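## Task

Place the entire chain bracelet in the back-right small compartment of the jewelry box, both ear studs in the front-left small compartment, and the bangle in the big compartment next to the four small ones (not the long compartment along the hinge). Back means the hinge side, and left/right are judged from the front looking toward the hinge. Pieces must stay there without the robot holding them; finish by releasing and moving the grippers away.

## Robot and tools

ROBOT. Two six-joint arms, left_arm and right_arm, each ending in a two-finger parallel gripper. Bases sit at left_arm (-0.035, +0.257, 0) m and right_arm (-0.009, -0.228, 0) m, each turned slightly about z. The shared scene frame has its origin on the table surface midway between the arms, +x pointing out across the table, +z up, and left_arm on the +y side. The words left/right name arms only, not image sides.

JOINT ORDER, used in every command and every result list: waist, shoulder, elbow, wrist pitch, wrist yaw, wrist roll, then gripper opening. Shoulder and wrist pitch have signs flipped versus the URDF, so in your numbers the ranges are roughly: waist -2.618 to 3.054, shoulder -3.142 to 0.000, elbow 0.000 to 3.142, wrist pitch -1.571 to 1.571, wrist yaw -1.571 to 1.571, wrist roll -2.094 to 2.094 (rad). True ends may differ by up to 0.036 rad.

execute_actions(actions): a list of actions; each action is a table of up to 15 rows, each row one 1/30 s step; a short table repeats its final row to fill 15 steps. Each row is always 14 numbers in [-1, 1]: six joint numbers then opening for left_arm, then the same seven for right_arm. Joint numbers are offsets (not poses), measured from where that arm's joints stood when the current action began, not from the previous row; for the first action of a call that is the last reported state. Scale: 1.0 equals 1.202 rad (waist), 1.258 (shoulder), 1.238 (elbow), 2.073 (wrist pitch), 2.022 (wrist yaw and roll). Opening is absolute: +1 fully open, -1 shut. An action demanding more than 0.036 rad beyond a joint's range is rejected for both arms; a malformed call, or a first action failing that check, rejects the whole call. An empty list simply reports the state.

move(target, speed, blocking): target is one 14-number row as above; its joint numbers are offsets from the Joint positions of the latest result that printed them. All joints travel proportionally so they finish together, so grippers trace curves. speed (rad/s, 0.01 to 2, default 0.5) caps the joint with the longest travel; path time is clamped to 0.5-10 s. Moves ignore obstacles and the other arm, and hit harder when fast or when aimed deep past contact. blocking=false returns after 0.5 s while motion continues; use wait or stop before sending new motion. The extra move: line reports the ending (done, off_target, moving, held, fault), limits=held or limits=none, and each arm's joint furthest from target.

wait(seconds, 0 to 10) lets time pass holding the last command. stop() brakes a running move (fingers keep going). zoom_image(camera, region=[x0,y0,x1,y1] pixels, at most 504x504) enlarges part of a camera's last image. read_manual(section) gives only licence texts. finished_scene(scene) ends the current scene by its number; irreversible.

CAMERAS: cam_high and cam_low (504x504), cam_left_wrist and cam_right_wrist (616x616, fisheye), returned in that order; approximate intrinsics are supplied for each.

RESULTS. The state line gives each gripper's pinch point (between the pads, about 1 cm short of the tips) in metres and its orientation as quat wxyz, scene frame; it can be off, more at long reach. Fingers point along the gripper's +z and open along its y. Joint positions and Joint velocities list each arm's six joints (rad, rad/s) plus finger gap in m (0.094 fully open). Joint targets shows where joints are currently being driven. grip_measured is the opening on the command scale (each gripper may read off by about 1 mm). Joint torques are total drive outputs with offsets and noise. "joint sent to its limit" means a joint reached its end; "joint command not followed" means a clearance check altered targets. FAULT and MOTOR HOT lines flag stops and heating.

MOTION NOTES. Per step each joint target stays within a lead of the measured angle (0.202 waist, 0.258 shoulder, 0.238 elbow, 0.573 wrist pitch, 0.522 yaw and roll, rad), and targets are scaled back if the gripper would jump over 70 mm, so big offsets need several actions. Arms can droop under zero offsets; correct by commanding back to the desired angles.

GRIPPING. To hold, command an opening about 0.03 under grip_measured (less for a lighter grip). Pad force tops out near 50-62 N; very thin parts get less. Occasional tugs on held parts or pushes on loose ones can occur.

AVOID: anything leaving the table, arms striking or pressing each other, drops, slips, slams and forceful pushes. Holding loads heats motors: warning at 75 °C, a 10 s stop at 90 °C, and at 100 °C the arm loses hold and falls. Before ending, objects must rest in place on their own, grippers open and withdrawn.

Each tool is called after "Call:" as a command line: name --argument value for each argument, lists and objects as JSON in quotes; but a table of rows of numbers goes row by row, as --pt "numbers of a row", without its own name.

## Session

Call:
execute_actions --actions '[]'

Scene clock: 0.00 s.
left_arm: end_effector_position=(+0.1670, +0.0529, +0.1308) grip_measured=+1.000 end_effector_quat_wxyz=(+0.623, +0.300, +0.714, +0.111) | right_arm: end_effector_position=(+0.6319, -0.5646, +0.2548) grip_measured=+1.000 end_effector_quat_wxyz=(+0.681, +0.608, +0.304, +0.270)
Joint names: [waist, shoulder, elbow, wrist pitch, wrist yaw, wrist roll]
Joint positions: left_arm=[-1.585 -1.151  0.218 -0.456 -1.123  0.138  0.094] | right_arm=[-0.541 -2.513  2.122 -0.469  0.321  1.459  0.094]
Joint velocities: left_arm=[-0.017  0.002  0.002  0.022 -0.007 -0.007  0.   ] | right_arm=[ 0.002  0.002  0.002 -0.022  0.022 -0.051  0.   ]
Joint torques (N m, as the arm reports them, + toward a larger Joint positions number): no reading
Joint targets: left_arm=[-1.585 -1.145 0.228 -0.458 -1.130 0.136] | right_arm=[-0.541 -2.514 2.124 -0.453 0.321 1.452]

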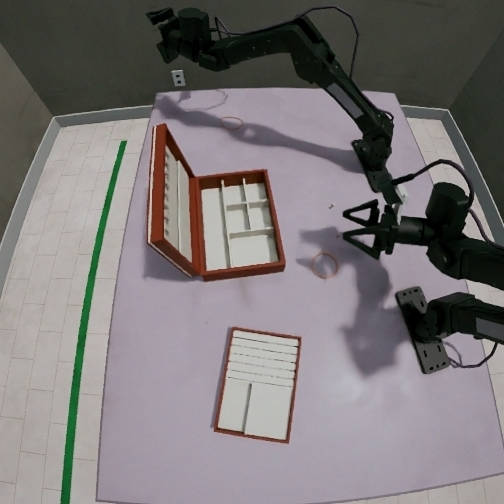

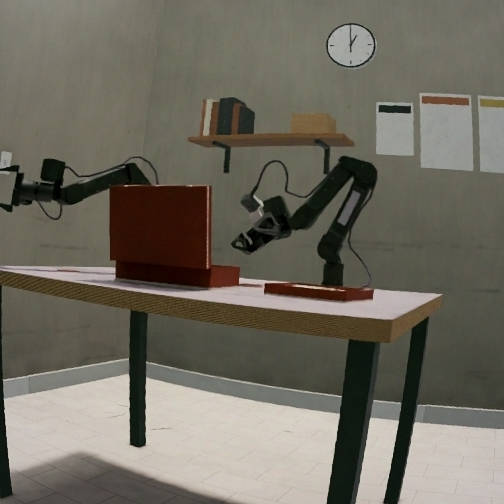

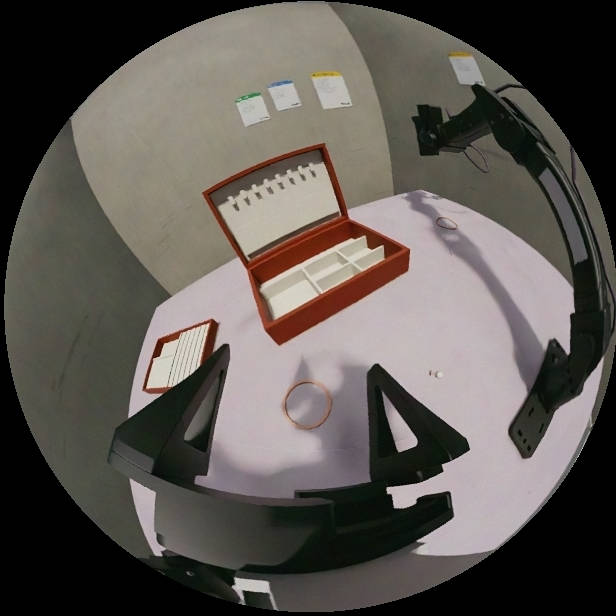

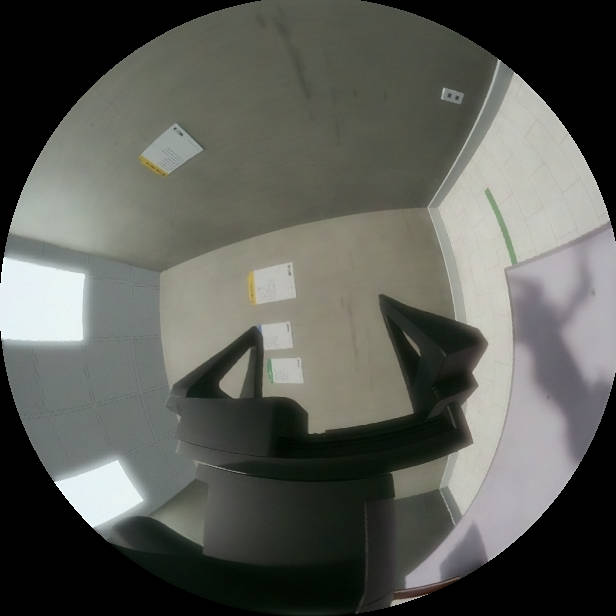

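Call:
move --target '[0.5,0.5,0.1,0,0.5,0,1,-0.022,0.185,-0.015,0.89,-0.17,0.022,-0.7]' --speed 1.2

Scene clock: 7.03 s.
left_arm: end_effector_position=(+0.1810, +0.0665, +0.3124) grip_measured=+1.000 end_effector_quat_wxyz=(+0.750, +0.240, +0.576, -0.219) | right_arm: end_effector_position=(+0.4102, -0.4127, +0.0868) grip_measured=-0.697 end_effector_quat_wxyz=(+0.017, +0.819, +0.574, +0.021)
Joint names: [waist, shoulder, elbow, wrist pitch, wrist yaw, wrist roll]
Joint positions: left_arm=[-0.997 -0.542  0.312 -0.455 -0.12   0.138  0.094] | right_arm=[-0.558 -2.291  2.122  1.352 -0.019  1.495  0.014]
Joint velocities: left_arm=[-0.017  0.012  0.007  0.037  0.051 -0.051  0.   ] | right_arm=[ 0.007 -0.012 -0.007  0.007  0.022  0.022 -0.001]
Joint torques (N m, as the arm reports them, + toward a larger Joint positions number): left_arm=[ 1.    0.77  9.9  -2.07  0.09 -0.02] | right_arm=[-0.79 14.37  6.2  -0.26 -0.02  0.1 ]
Joint targets: left_arm=[-0.984 -0.522 0.342 -0.456 -0.112 0.138] | right_arm=[-0.567 -2.280 2.103 1.376 -0.023 1.504]
move: off_target (left_arm, right_arm); limits=none; left_arm: farthest joint: the elbow, 0.030 radians from its target (0.124 radians at the start); right_arm: farthest joint: the wrist pitch, 0.024 radians from its target (1.845 radians at the start)

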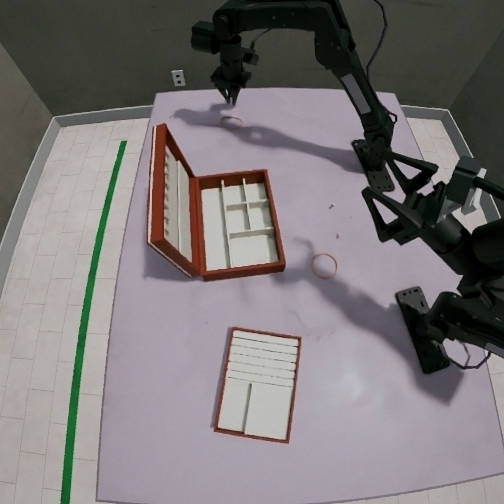

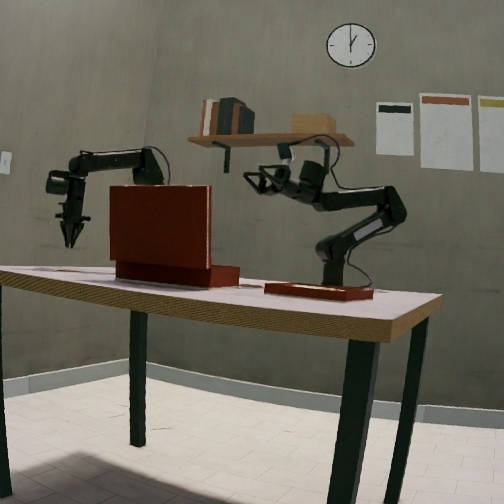

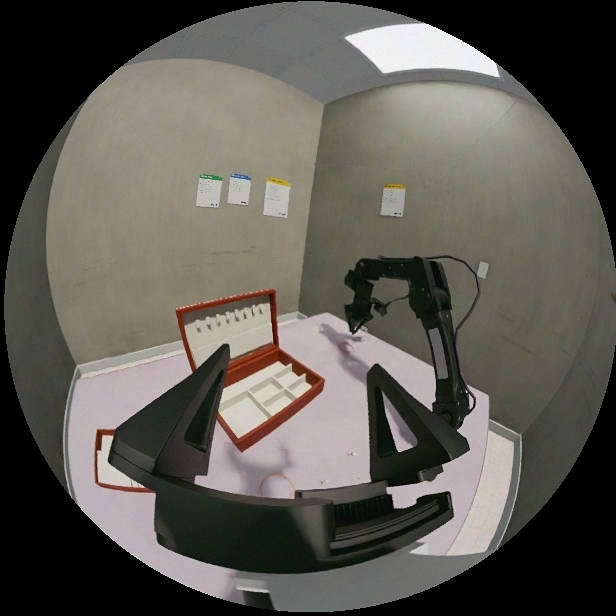

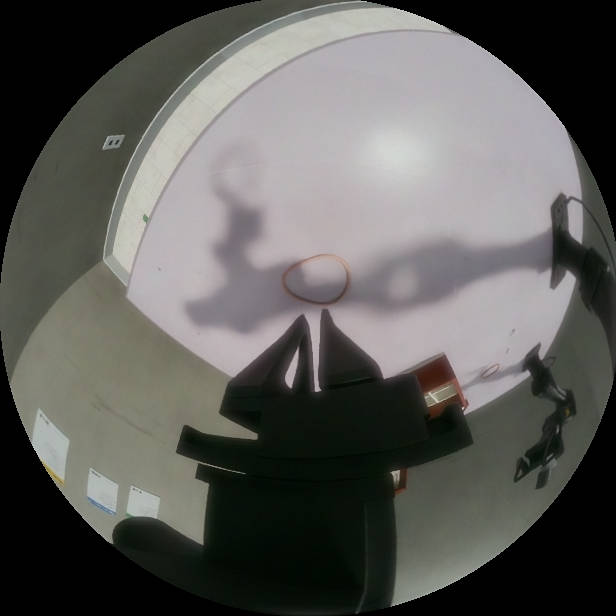

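Call:
move --target '[1,0,0,0,0,0,1,0,0.09,-0.312,-0.11,0,0,-0.55]' --speed 1.0

Scene clock: 14.07 s.
left_arm: end_effector_position=(+0.2226, +0.3871, +0.3124) grip_measured=+1.000 end_effector_quat_wxyz=(+0.744, -0.125, +0.611, +0.240) | right_arm: end_effector_position=(+0.3763, -0.3974, +0.0347) grip_measured=-0.553 end_effector_quat_wxyz=(-0.005, +0.819, +0.574, +0.008)
Joint names: [waist, shoulder, elbow, wrist pitch, wrist yaw, wrist roll]
Joint positions: left_arm=[ 0.193 -0.542  0.312 -0.455 -0.122  0.138  0.094] | right_arm=[-0.558 -2.192  1.752  1.131 -0.019  1.495  0.021]
Joint velocities: left_arm=[ 0.007  0.002 -0.007  0.051  0.022  0.037  0.   ] | right_arm=[-0.007 -0.007 -0.002  0.007 -0.022 -0.037 -0.001]
Joint torques (N m, as the arm reports them, + toward a larger Joint positions number): left_arm=[ 0.95 -0.85  7.72 -2.08  0.04 -0.03] | right_arm=[-0.06 13.73  6.1  -0.5   0.   -0.04]
Joint targets: left_arm=[0.205 -0.542 0.312 -0.455 -0.120 0.138] | right_arm=[-0.558 -2.178 1.735 1.124 -0.019 1.495]
move: done; limits=none; left_arm: farthest joint: the waist, 0.012 radians from its target (1.202 radians at the start); right_arm: farthest joint: the elbow, 0.016 radians from its target (0.386 radians at the start)

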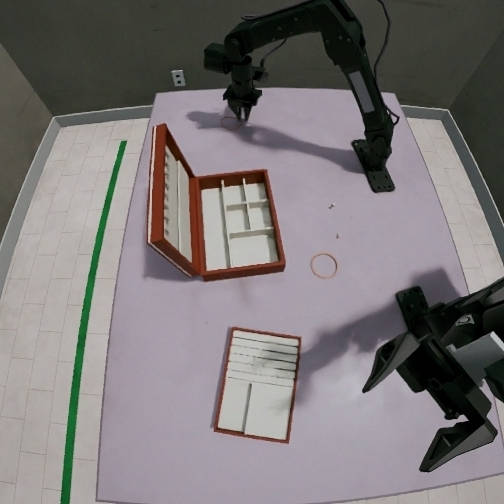

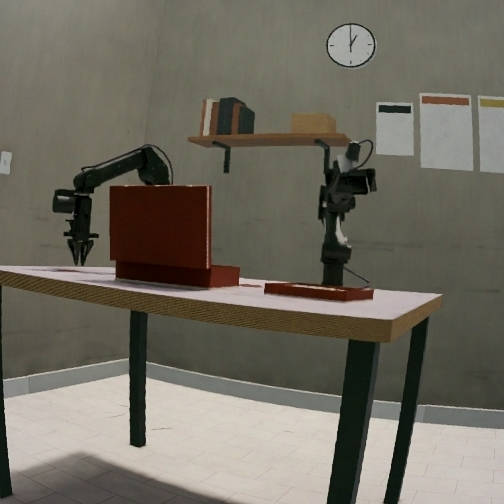

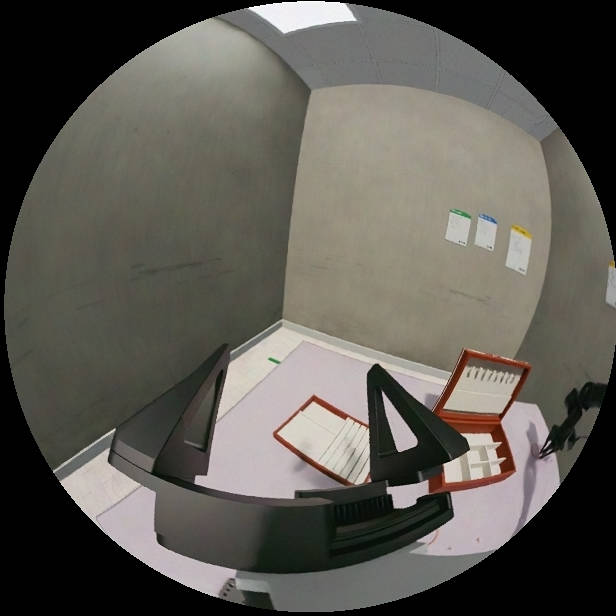

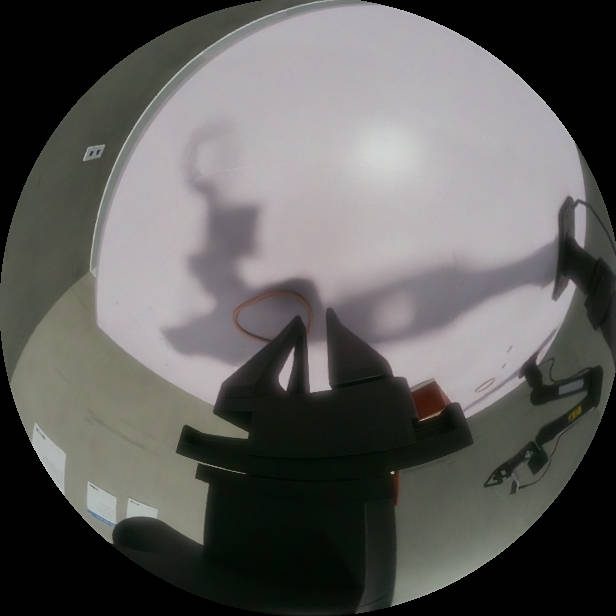

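Call:
move --target '[0.5,0,0,0,0,0,1,0,-0.07,-0.015,-0.028,0,0,-0.55]' --speed 0.4

Call:
execute_actions --actions '[[[0,0,0,0,0,0,1,0,-0.035,-0.02,-0.008,0,0,-0.7],[0,0,0,0,0,0,1,0,-0.035,-0.02,-0.008,0,0,-0.8],[0,0,0,0,0,0,1,0,-0.035,-0.02,-0.008,0,0,-0.85],[0,0,0,0,0,0,1,0,-0.035,-0.02,-0.008,0,0,-0.87],[0,0,0,0,0,0,1,0,-0.035,-0.02,-0.008,0,0,-0.89],[0,0,0,0,0,0,1,0,-0.035,-0.02,-0.008,0,0,-0.91],[0,0,0,0,0,0,1,0,-0.035,-0.02,-0.008,0,0,-0.93],[0,0,0,0,0,0,1,0,-0.035,-0.02,-0.008,0,0,-0.95],[0,0,0,0,0,0,1,0,-0.035,-0.02,-0.008,0,0,-0.965]],[[0,0,0,0,0,0,1,0,-0.035,-0.02,-0.008,0,0,-0.965]]]'

Call:
move --target '[0,0,0,0,0,0,1,0,0.12,0.02,0.08,0,0,-0.965]' --speed 0.2

Scene clock: 20.63 s.
left_arm: end_effector_position=(+0.1072, +0.5082, +0.3124) grip_measured=+1.000 end_effector_quat_wxyz=(+0.642, -0.297, +0.549, +0.445) | right_arm: end_effector_position=(+0.3802, -0.3991, +0.0159) grip_measured=-0.553 end_effector_quat_wxyz=(-0.010, +0.819, +0.574, +0.005)
Joint names: [waist, shoulder, elbow, wrist pitch, wrist yaw, wrist roll]
Joint positions: left_arm=[ 0.782 -0.542  0.312 -0.455 -0.122  0.138  0.094] | right_arm=[-0.558 -2.239  1.752  1.096 -0.019  1.495  0.021]
Joint velocities: left_arm=[ 0.007  0.007 -0.002  0.007 -0.037  0.051  0.   ] | right_arm=[-0.007 -0.002  0.002 -0.037  0.007 -0.037 -0.001]
Joint torques (N m, as the arm reports them, + toward a larger Joint positions number): left_arm=[ 0.9  -0.81  7.78 -2.06 -0.01 -0.02] | right_arm=[ 0.07  9.21  5.85 -0.69  0.04 -0.01]
Joint targets: left_arm=[0.794 -0.542 0.312 -0.455 -0.122 0.138] | right_arm=[-0.558 -2.280 1.733 1.072 -0.019 1.495]
move: off_target (right_arm); limits=none; left_arm: farthest joint: the waist, 0.012 radians from its target (0.601 radians at the start); right_arm: farthest joint: the shoulder, 0.041 radians from its target (0.088 radians at the start)

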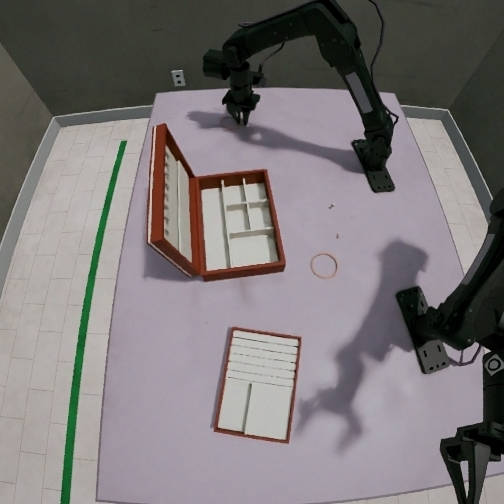

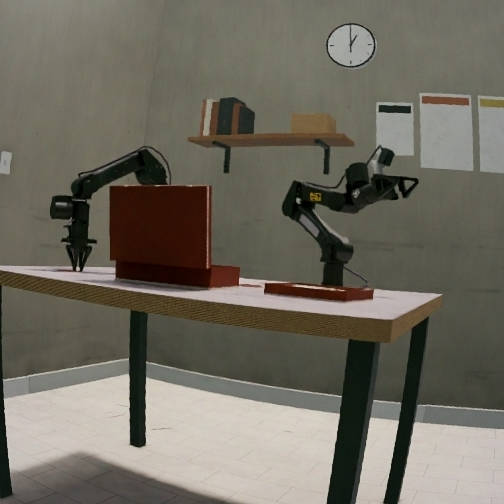

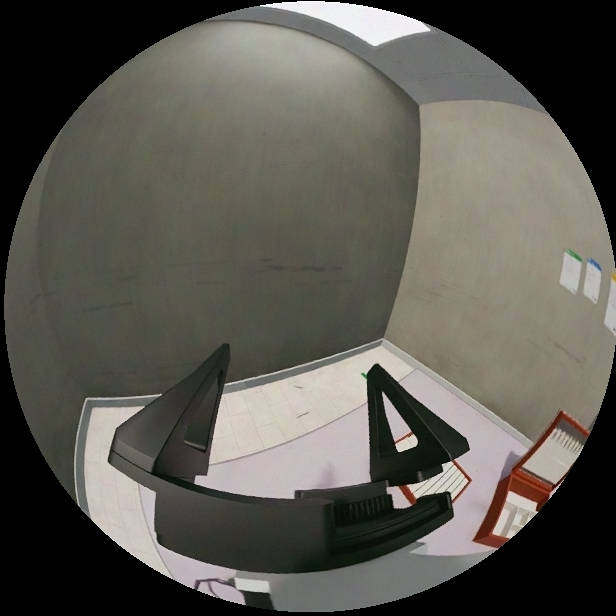

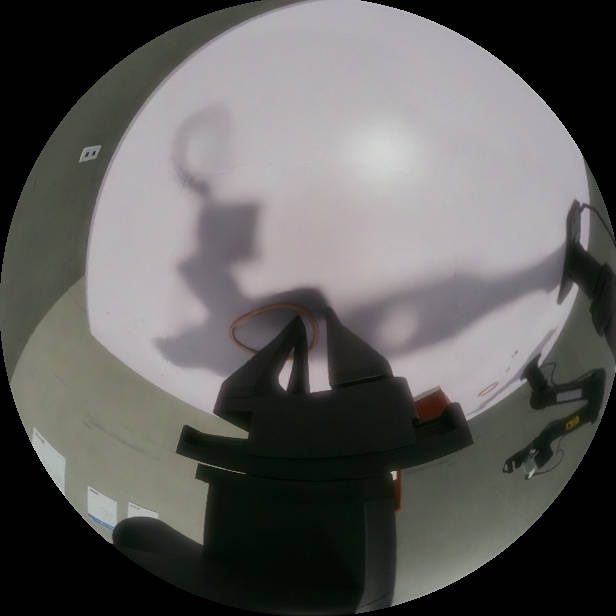

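Scene clock: 21.63 s.
left_arm: end_effector_position=(+0.1072, +0.5082, +0.3124) grip_measured=+1.000 end_effector_quat_wxyz=(+0.642, -0.297, +0.549, +0.445) | right_arm: end_effector_position=(+0.3846, -0.4010, +0.0156) grip_measured=-0.951 end_effector_quat_wxyz=(-0.002, +0.819, +0.574, +0.010)
Joint names: [waist, shoulder, elbow, wrist pitch, wrist yaw, wrist roll]
Joint positions: left_arm=[ 0.782 -0.542  0.312 -0.455 -0.122  0.138  0.094] | right_arm=[-0.558 -2.239  1.752  1.076 -0.02   1.495  0.002]
Joint velocities: left_arm=[ 0.007 -0.007 -0.002 -0.007  0.037  0.022  0.   ] | right_arm=[ 0.007 -0.012  0.002  0.037 -0.007  0.007 -0.001]
Joint torques (N m, as the arm reports them, + toward a larger Joint positions number): left_arm=[-0.02 -0.76  7.77 -2.07  0.   -0.02] | right_arm=[ 0.06  9.03  5.28 -0.64  0.04 -0.04]
Joint targets: left_arm=[0.782 -0.542 0.312 -0.455 -0.122 0.138] | right_arm=[-0.558 -2.283 1.727 1.060 -0.020 1.495]

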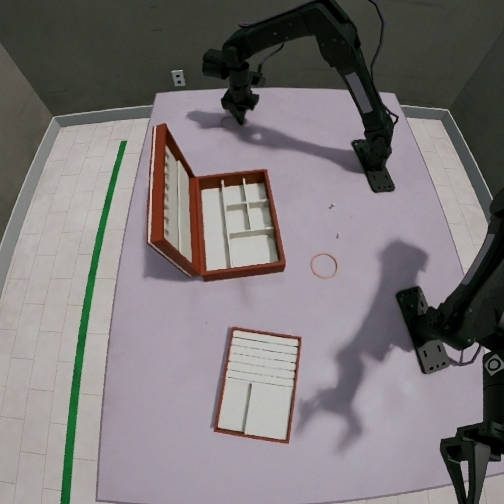

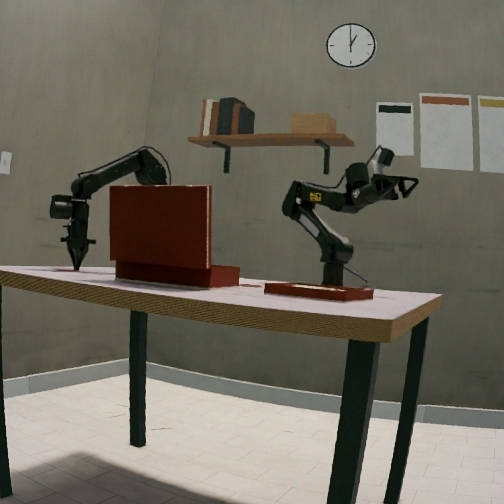

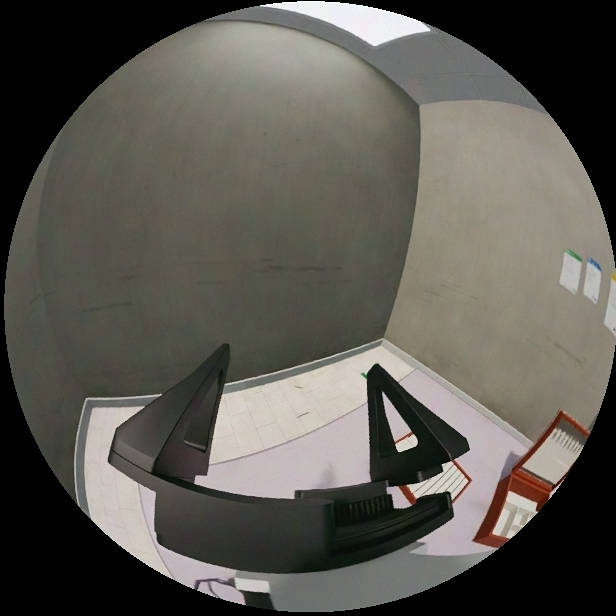

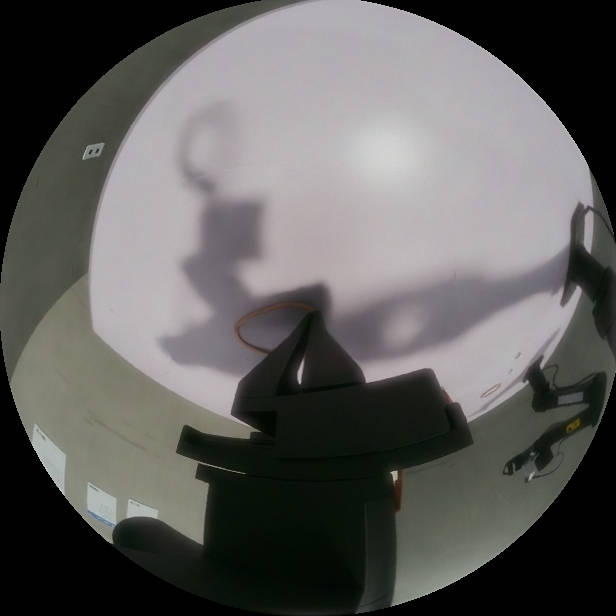

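Scene clock: 23.07 s.
left_arm: end_effector_position=(+0.1072, +0.5082, +0.3124) grip_measured=+1.000 end_effector_quat_wxyz=(+0.642, -0.297, +0.549, +0.445) | right_arm: end_effector_position=(+0.3620, -0.3907, +0.0719) grip_measured=-0.951 end_effector_quat_wxyz=(-0.002, +0.819, +0.574, +0.010)
Joint names: [waist, shoulder, elbow, wrist pitch, wrist yaw, wrist roll]
Joint positions: left_arm=[ 0.782 -0.542  0.312 -0.455 -0.122  0.138  0.094] | right_arm=[-0.558 -2.098  1.752  1.219 -0.02   1.495  0.002]
Joint velocities: left_arm=[-0.012  0.007  0.012 -0.007 -0.007  0.051  0.   ] | right_arm=[ 0.002  0.002  0.007 -0.007  0.066  0.022  0.   ]
Joint torques (N m, as the arm reports them, + toward a larger Joint positions number): left_arm=[ 0.02 -0.77  7.76 -2.06  0.   -0.04] | right_arm=[ 0.04 12.71 10.2  -0.17  0.02  0.  ]
Joint targets: left_arm=[0.782 -0.542 0.312 -0.455 -0.122 0.138] | right_arm=[-0.558 -2.088 1.777 1.242 -0.020 1.495]
move: off_target (right_arm); limits=none; left_arm: farthest joint: the waist, 0.000 radians from its target (0.000 radians at the start); right_arm: farthest joint: the elbow, 0.025 radians from its target (0.025 radians at the start)

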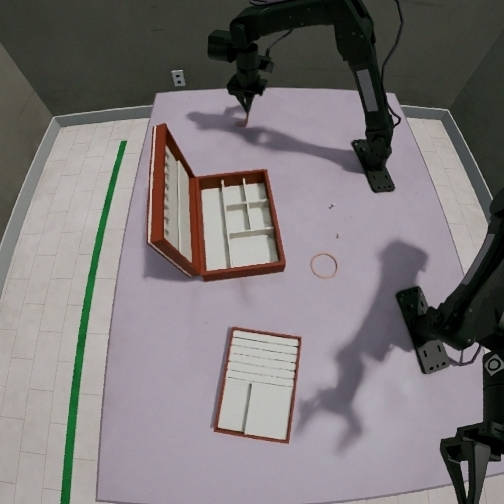

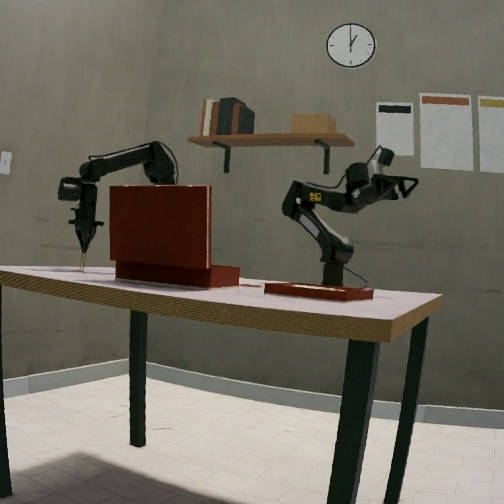

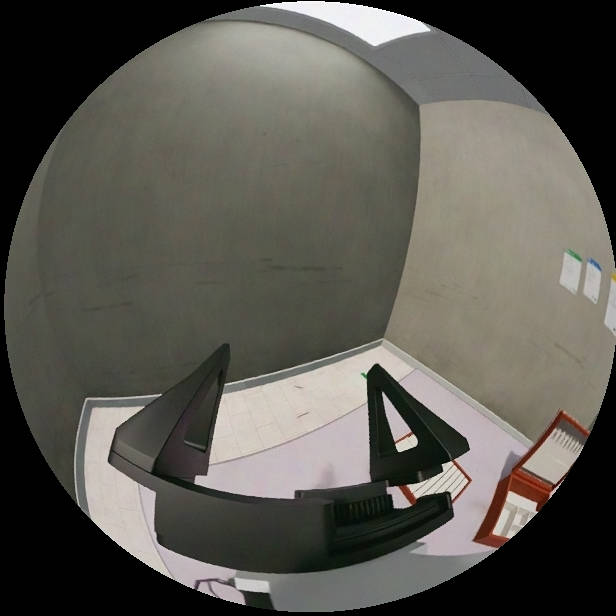

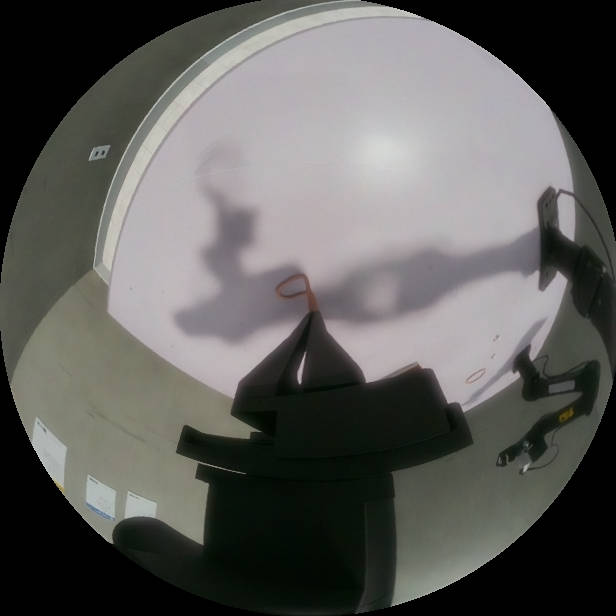

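Call:
zoom_image --camera "cam_high" --region '[180,160,360,300]'

Region (180, 160, 360, 300) of cam_high's 504x504 image, scaled by 2.800, with more detail than that image has.

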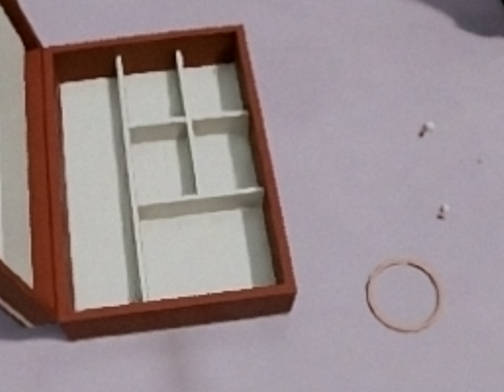

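Call:
move --target '[0,0,0,0,0,0,1,0.1,0.19,0,-0.043,0,0,-0.972]' --speed 0.25

Call:
move --target '[0,0,0,0,0,0,1,0.465,0,0.01,0,0,0,-0.972]' --speed 0.25

Scene clock: 34.77 s.
left_arm: end_effector_position=(+0.1072, +0.5082, +0.3124) grip_measured=+1.000 end_effector_quat_wxyz=(+0.642, -0.297, +0.549, +0.445) | right_arm: end_effector_position=(+0.3983, -0.3538, +0.1672) grip_measured=-0.956 end_effector_quat_wxyz=(+0.128, +0.774, +0.613, +0.098)
Joint names: [waist, shoulder, elbow, wrist pitch, wrist yaw, wrist roll]
Joint positions: left_arm=[ 0.782 -0.542  0.312 -0.455 -0.122  0.138  0.094] | right_arm=[-0.444 -1.866  1.752  1.133 -0.02   1.495  0.002]
Joint velocities: left_arm=[-0.012  0.012 -0.012 -0.022 -0.022 -0.037  0.   ] | right_arm=[-0.002  0.007  0.002  0.007 -0.051  0.037  0.   ]
Joint torques (N m, as the arm reports them, + toward a larger Joint positions number): left_arm=[-0.03 -0.78  7.83 -2.07  0.01 -0.03] | right_arm=[ 0.4  11.01  8.44 -1.23  0.03 -0.01]
Joint targets: left_arm=[0.782 -0.542 0.312 -0.455 -0.122 0.138] | right_arm=[-0.438 -1.859 1.752 1.130 -0.020 1.495]
move: done; limits=none; left_arm: farthest joint: the waist, 0.000 radians from its target (0.000 radians at the start); right_arm: farthest joint: the shoulder, 0.007 radians from its target (0.239 radians at the start)

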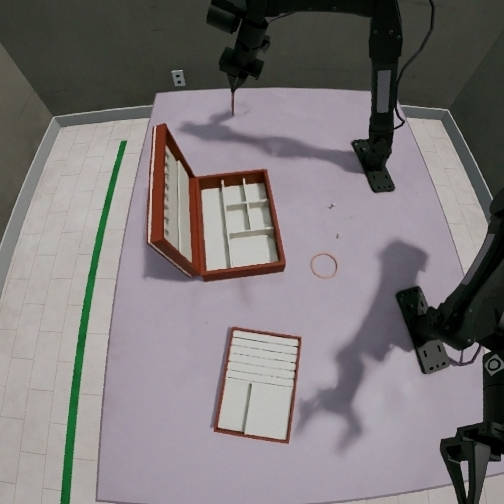

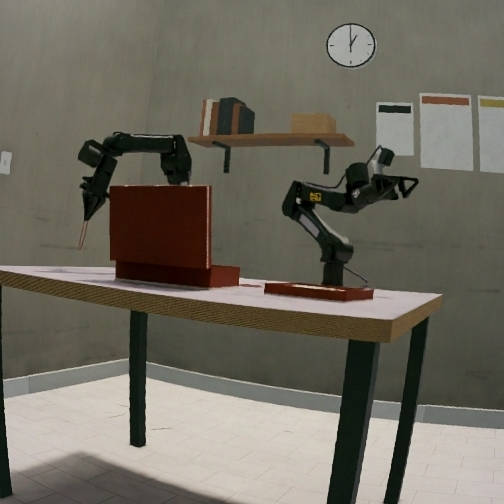

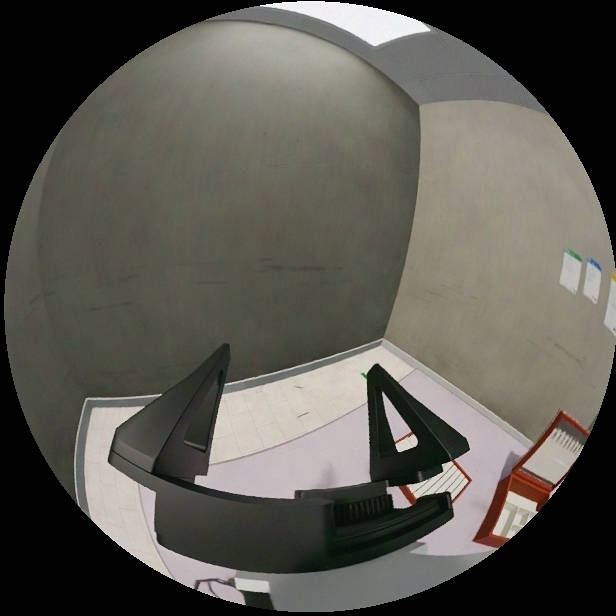

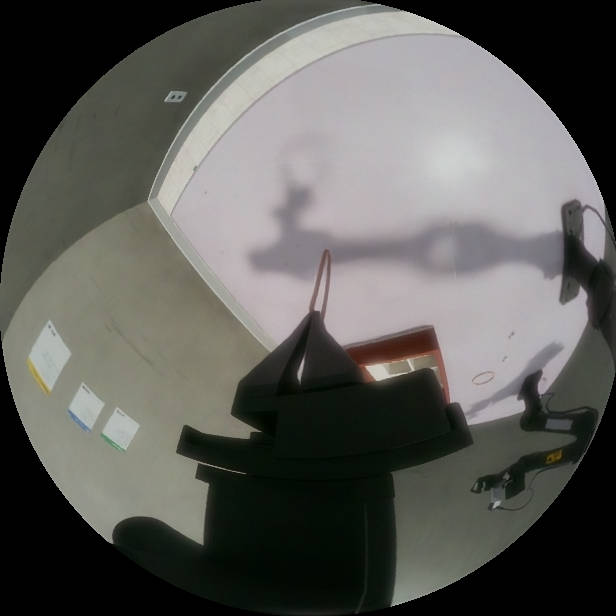

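Scene clock: 37.37 s.
left_arm: end_effector_position=(+0.1072, +0.5082, +0.3124) grip_measured=+1.000 end_effector_quat_wxyz=(+0.642, -0.297, +0.549, +0.445) | right_arm: end_effector_position=(+0.4033, -0.1197, +0.1672) grip_measured=-0.956 end_effector_quat_wxyz=(+0.096, +0.576, +0.802, +0.130)
Joint names: [waist, shoulder, elbow, wrist pitch, wrist yaw, wrist roll]
Joint positions: left_arm=[ 0.782 -0.542  0.312 -0.455 -0.122  0.138  0.094] | right_arm=[ 0.112 -1.866  1.752  1.133 -0.021  1.495  0.002]
Joint velocities: left_arm=[-0.012 -0.002  0.002  0.051 -0.022  0.007  0.   ] | right_arm=[-0.017  0.002 -0.022  0.037  0.007  0.051  0.001]
Joint torques (N m, as the arm reports them, + toward a larger Joint positions number): left_arm=[ 0.06 -0.82  7.76 -2.07  0.01 -0.02] | right_arm=[ 0.2  10.2   9.62 -1.18  0.04 -0.01]
Joint targets: left_arm=[0.782 -0.542 0.312 -0.455 -0.122 0.138] | right_arm=[0.115 -1.866 1.764 1.133 -0.020 1.495]
move: done; limits=none; left_arm: farthest joint: the waist, 0.000 radians from its target (0.000 radians at the start); right_arm: farthest joint: the elbow, 0.012 radians from its target (0.012 radians at the start)

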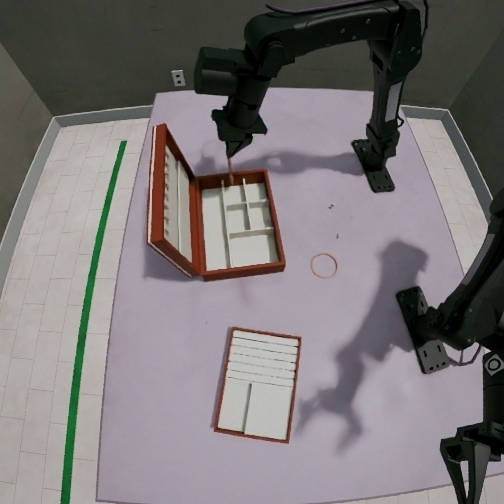

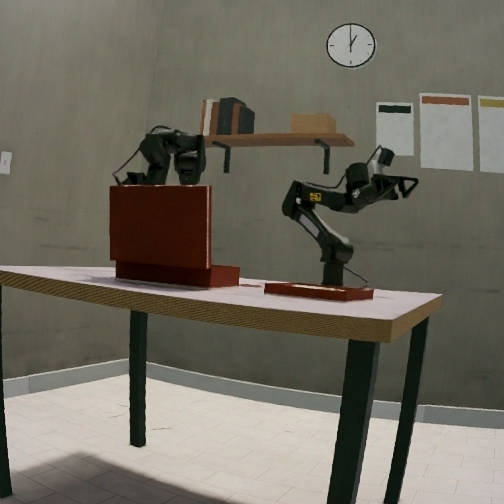

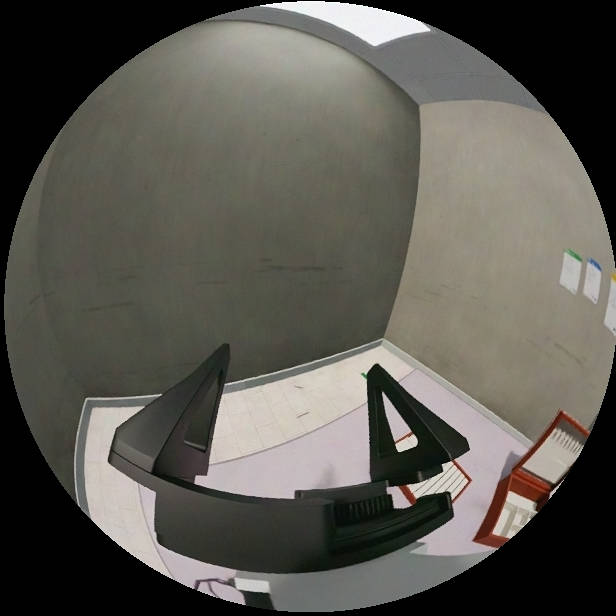

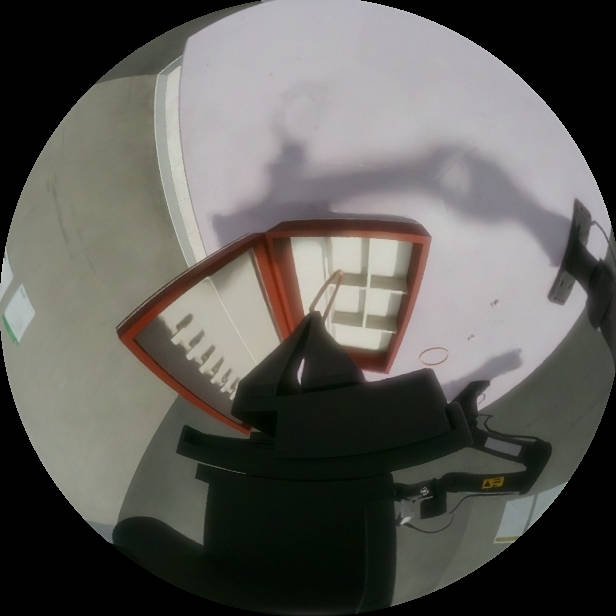

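Extrapolates into the right cell. Lower to z≈.12.

Call:
move --target '[0,0,0,0,0,0,1,0,0,-0.155,-0.078,0,0,-0.972]' --speed 0.15

Call:
zoom_image --camera "cam_right_wrist" --region '[240,200,440,400]'

Scene clock: 42.10 s.
left_arm: end_effector_position=(+0.1072, +0.5082, +0.3124) grip_measured=+1.000 end_effector_quat_wxyz=(+0.642, -0.297, +0.549, +0.445) | right_arm: end_effector_position=(+0.4008, -0.1204, +0.1214) grip_measured=-0.956 end_effector_quat_wxyz=(+0.090, +0.577, +0.803, +0.123)
Joint names: [waist, shoulder, elbow, wrist pitch, wrist yaw, wrist roll]
Joint positions: left_arm=[ 0.782 -0.542  0.312 -0.455 -0.122  0.138  0.094] | right_arm=[ 0.112 -1.866  1.575  0.975 -0.021  1.495  0.002]
Joint velocities: left_arm=[ 0.002 -0.007  0.002  0.037  0.007 -0.007  0.   ] | right_arm=[-0.022  0.012  0.002  0.051  0.022 -0.007 -0.   ]
Joint torques (N m, as the arm reports them, + toward a larger Joint positions number): left_arm=[-0.04 -0.74  7.81 -2.08  0.   -0.03] | right_arm=[-0.01 10.23  7.07 -1.2   0.01  0.01]
Joint targets: left_arm=[0.782 -0.542 0.312 -0.455 -0.122 0.138] | right_arm=[0.112 -1.866 1.560 0.971 -0.021 1.495]
move: done; limits=none; left_arm: farthest joint: the waist, 0.000 radians from its target (0.000 radians at the start); right_arm: farthest joint: the elbow, 0.015 radians from its target (0.192 radians at the start)

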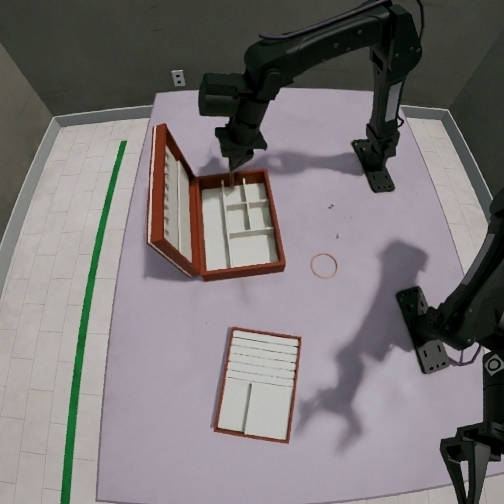

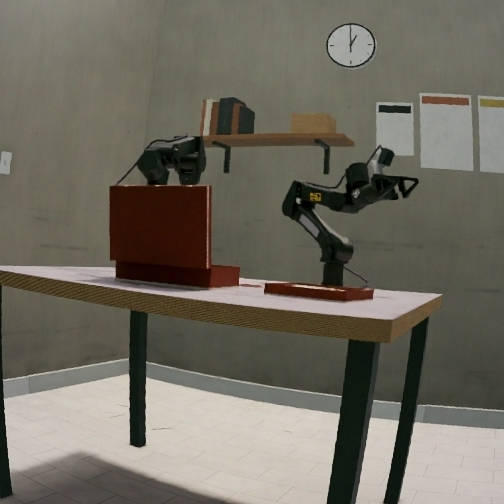

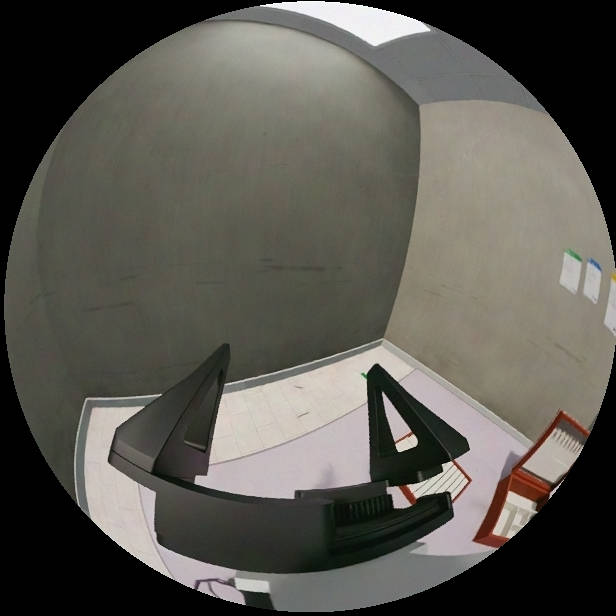

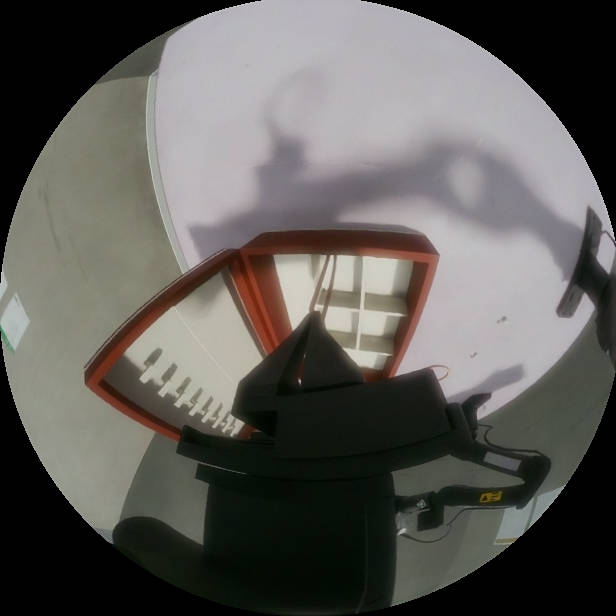

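Region (240, 200, 440, 400) of cam_right_wrist's 616x616 image, scaled by 2.520, with more detail than that image has.

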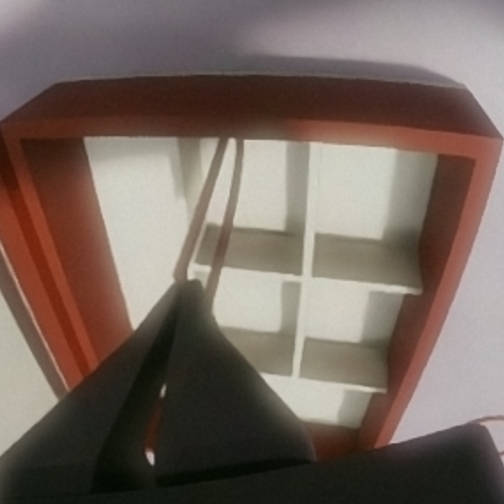

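Call:
move --target '[0,0,0,0,0,0,1,0,-0.05,-0.195,-0.125,0,0,-0.972]' --speed 0.12

Call:
zoom_image --camera "cam_right_wrist" --region '[220,200,440,420]'

Call:
zoom_image --camera "cam_high" --region '[180,140,300,240]'

Scene clock: 49.00 s.
left_arm: end_effector_position=(+0.1072, +0.5082, +0.3124) grip_measured=+1.000 end_effector_quat_wxyz=(+0.642, -0.297, +0.549, +0.445) | right_arm: end_effector_position=(+0.3959, -0.1216, +0.0479) grip_measured=-0.956 end_effector_quat_wxyz=(+0.084, +0.578, +0.804, +0.116)
Joint names: [waist, shoulder, elbow, wrist pitch, wrist yaw, wrist roll]
Joint positions: left_arm=[ 0.782 -0.542  0.312 -0.455 -0.122  0.138  0.094] | right_arm=[ 0.112 -1.916  1.35   0.718 -0.021  1.495  0.002]
Joint velocities: left_arm=[ 0.007  0.012 -0.002  0.007  0.051 -0.066  0.   ] | right_arm=[ 0.007 -0.022  0.007 -0.037 -0.037 -0.066  0.001]
Joint torques (N m, as the arm reports them, + toward a larger Joint positions number): left_arm=[-0.02 -0.82  7.77 -2.06  0.01 -0.01] | right_arm=[-0.1   9.18  6.61 -1.13  0.   -0.01]
Joint targets: left_arm=[0.782 -0.542 0.312 -0.455 -0.122 0.138] | right_arm=[0.112 -1.929 1.334 0.715 -0.021 1.495]
move: done; limits=none; left_arm: farthest joint: the waist, 0.000 radians from its target (0.000 radians at the start); right_arm: farthest joint: the elbow, 0.016 radians from its target (0.242 radians at the start)

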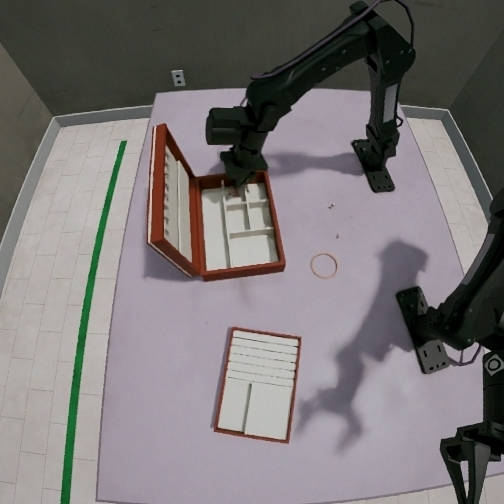

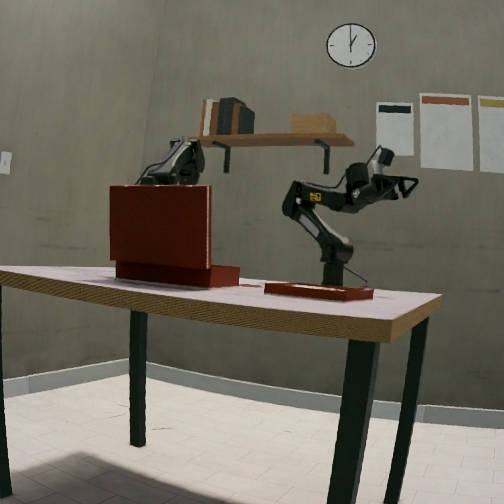

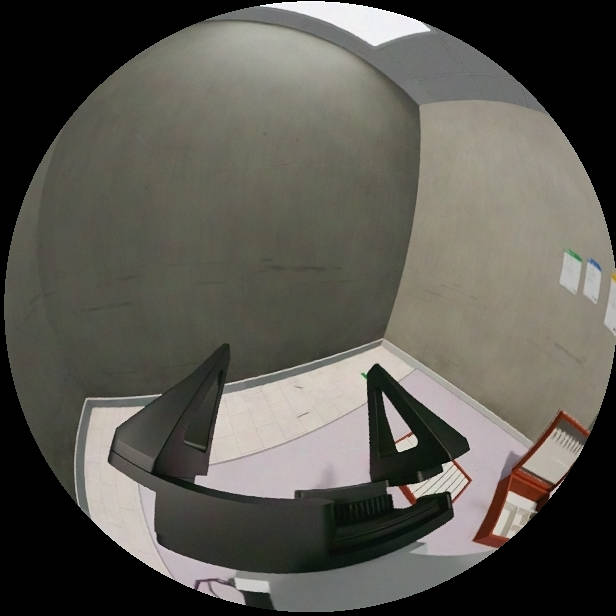

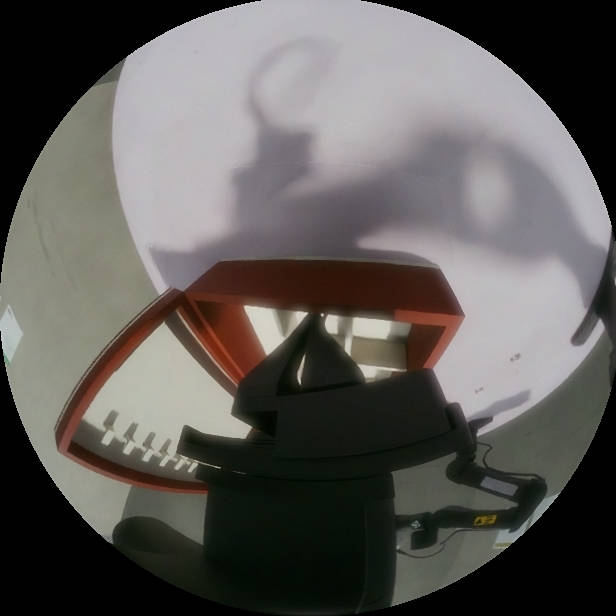

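Region (220, 200, 440, 420) of cam_right_wrist's 616x616 image, scaled by 2.291, with more detail than that image has.

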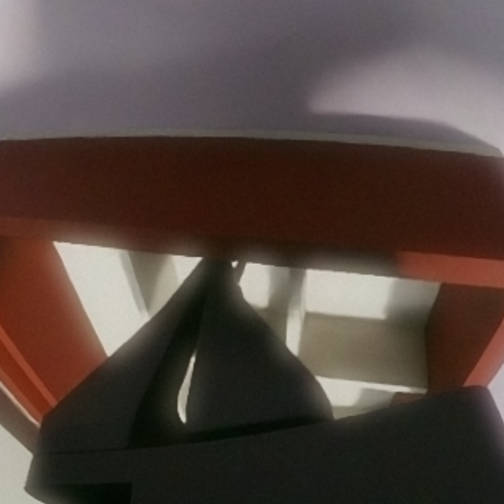

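Region (180, 140, 300, 240) of cam_high's 504x504 image, scaled by 4.200, with more detail than that image has.

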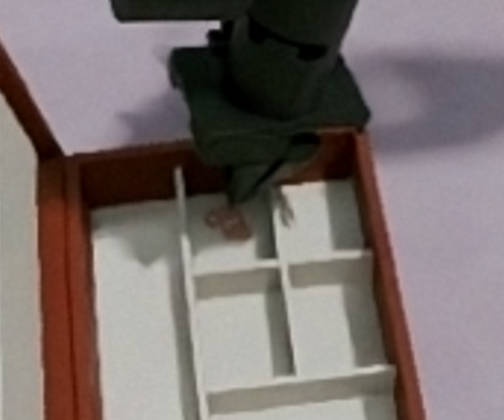

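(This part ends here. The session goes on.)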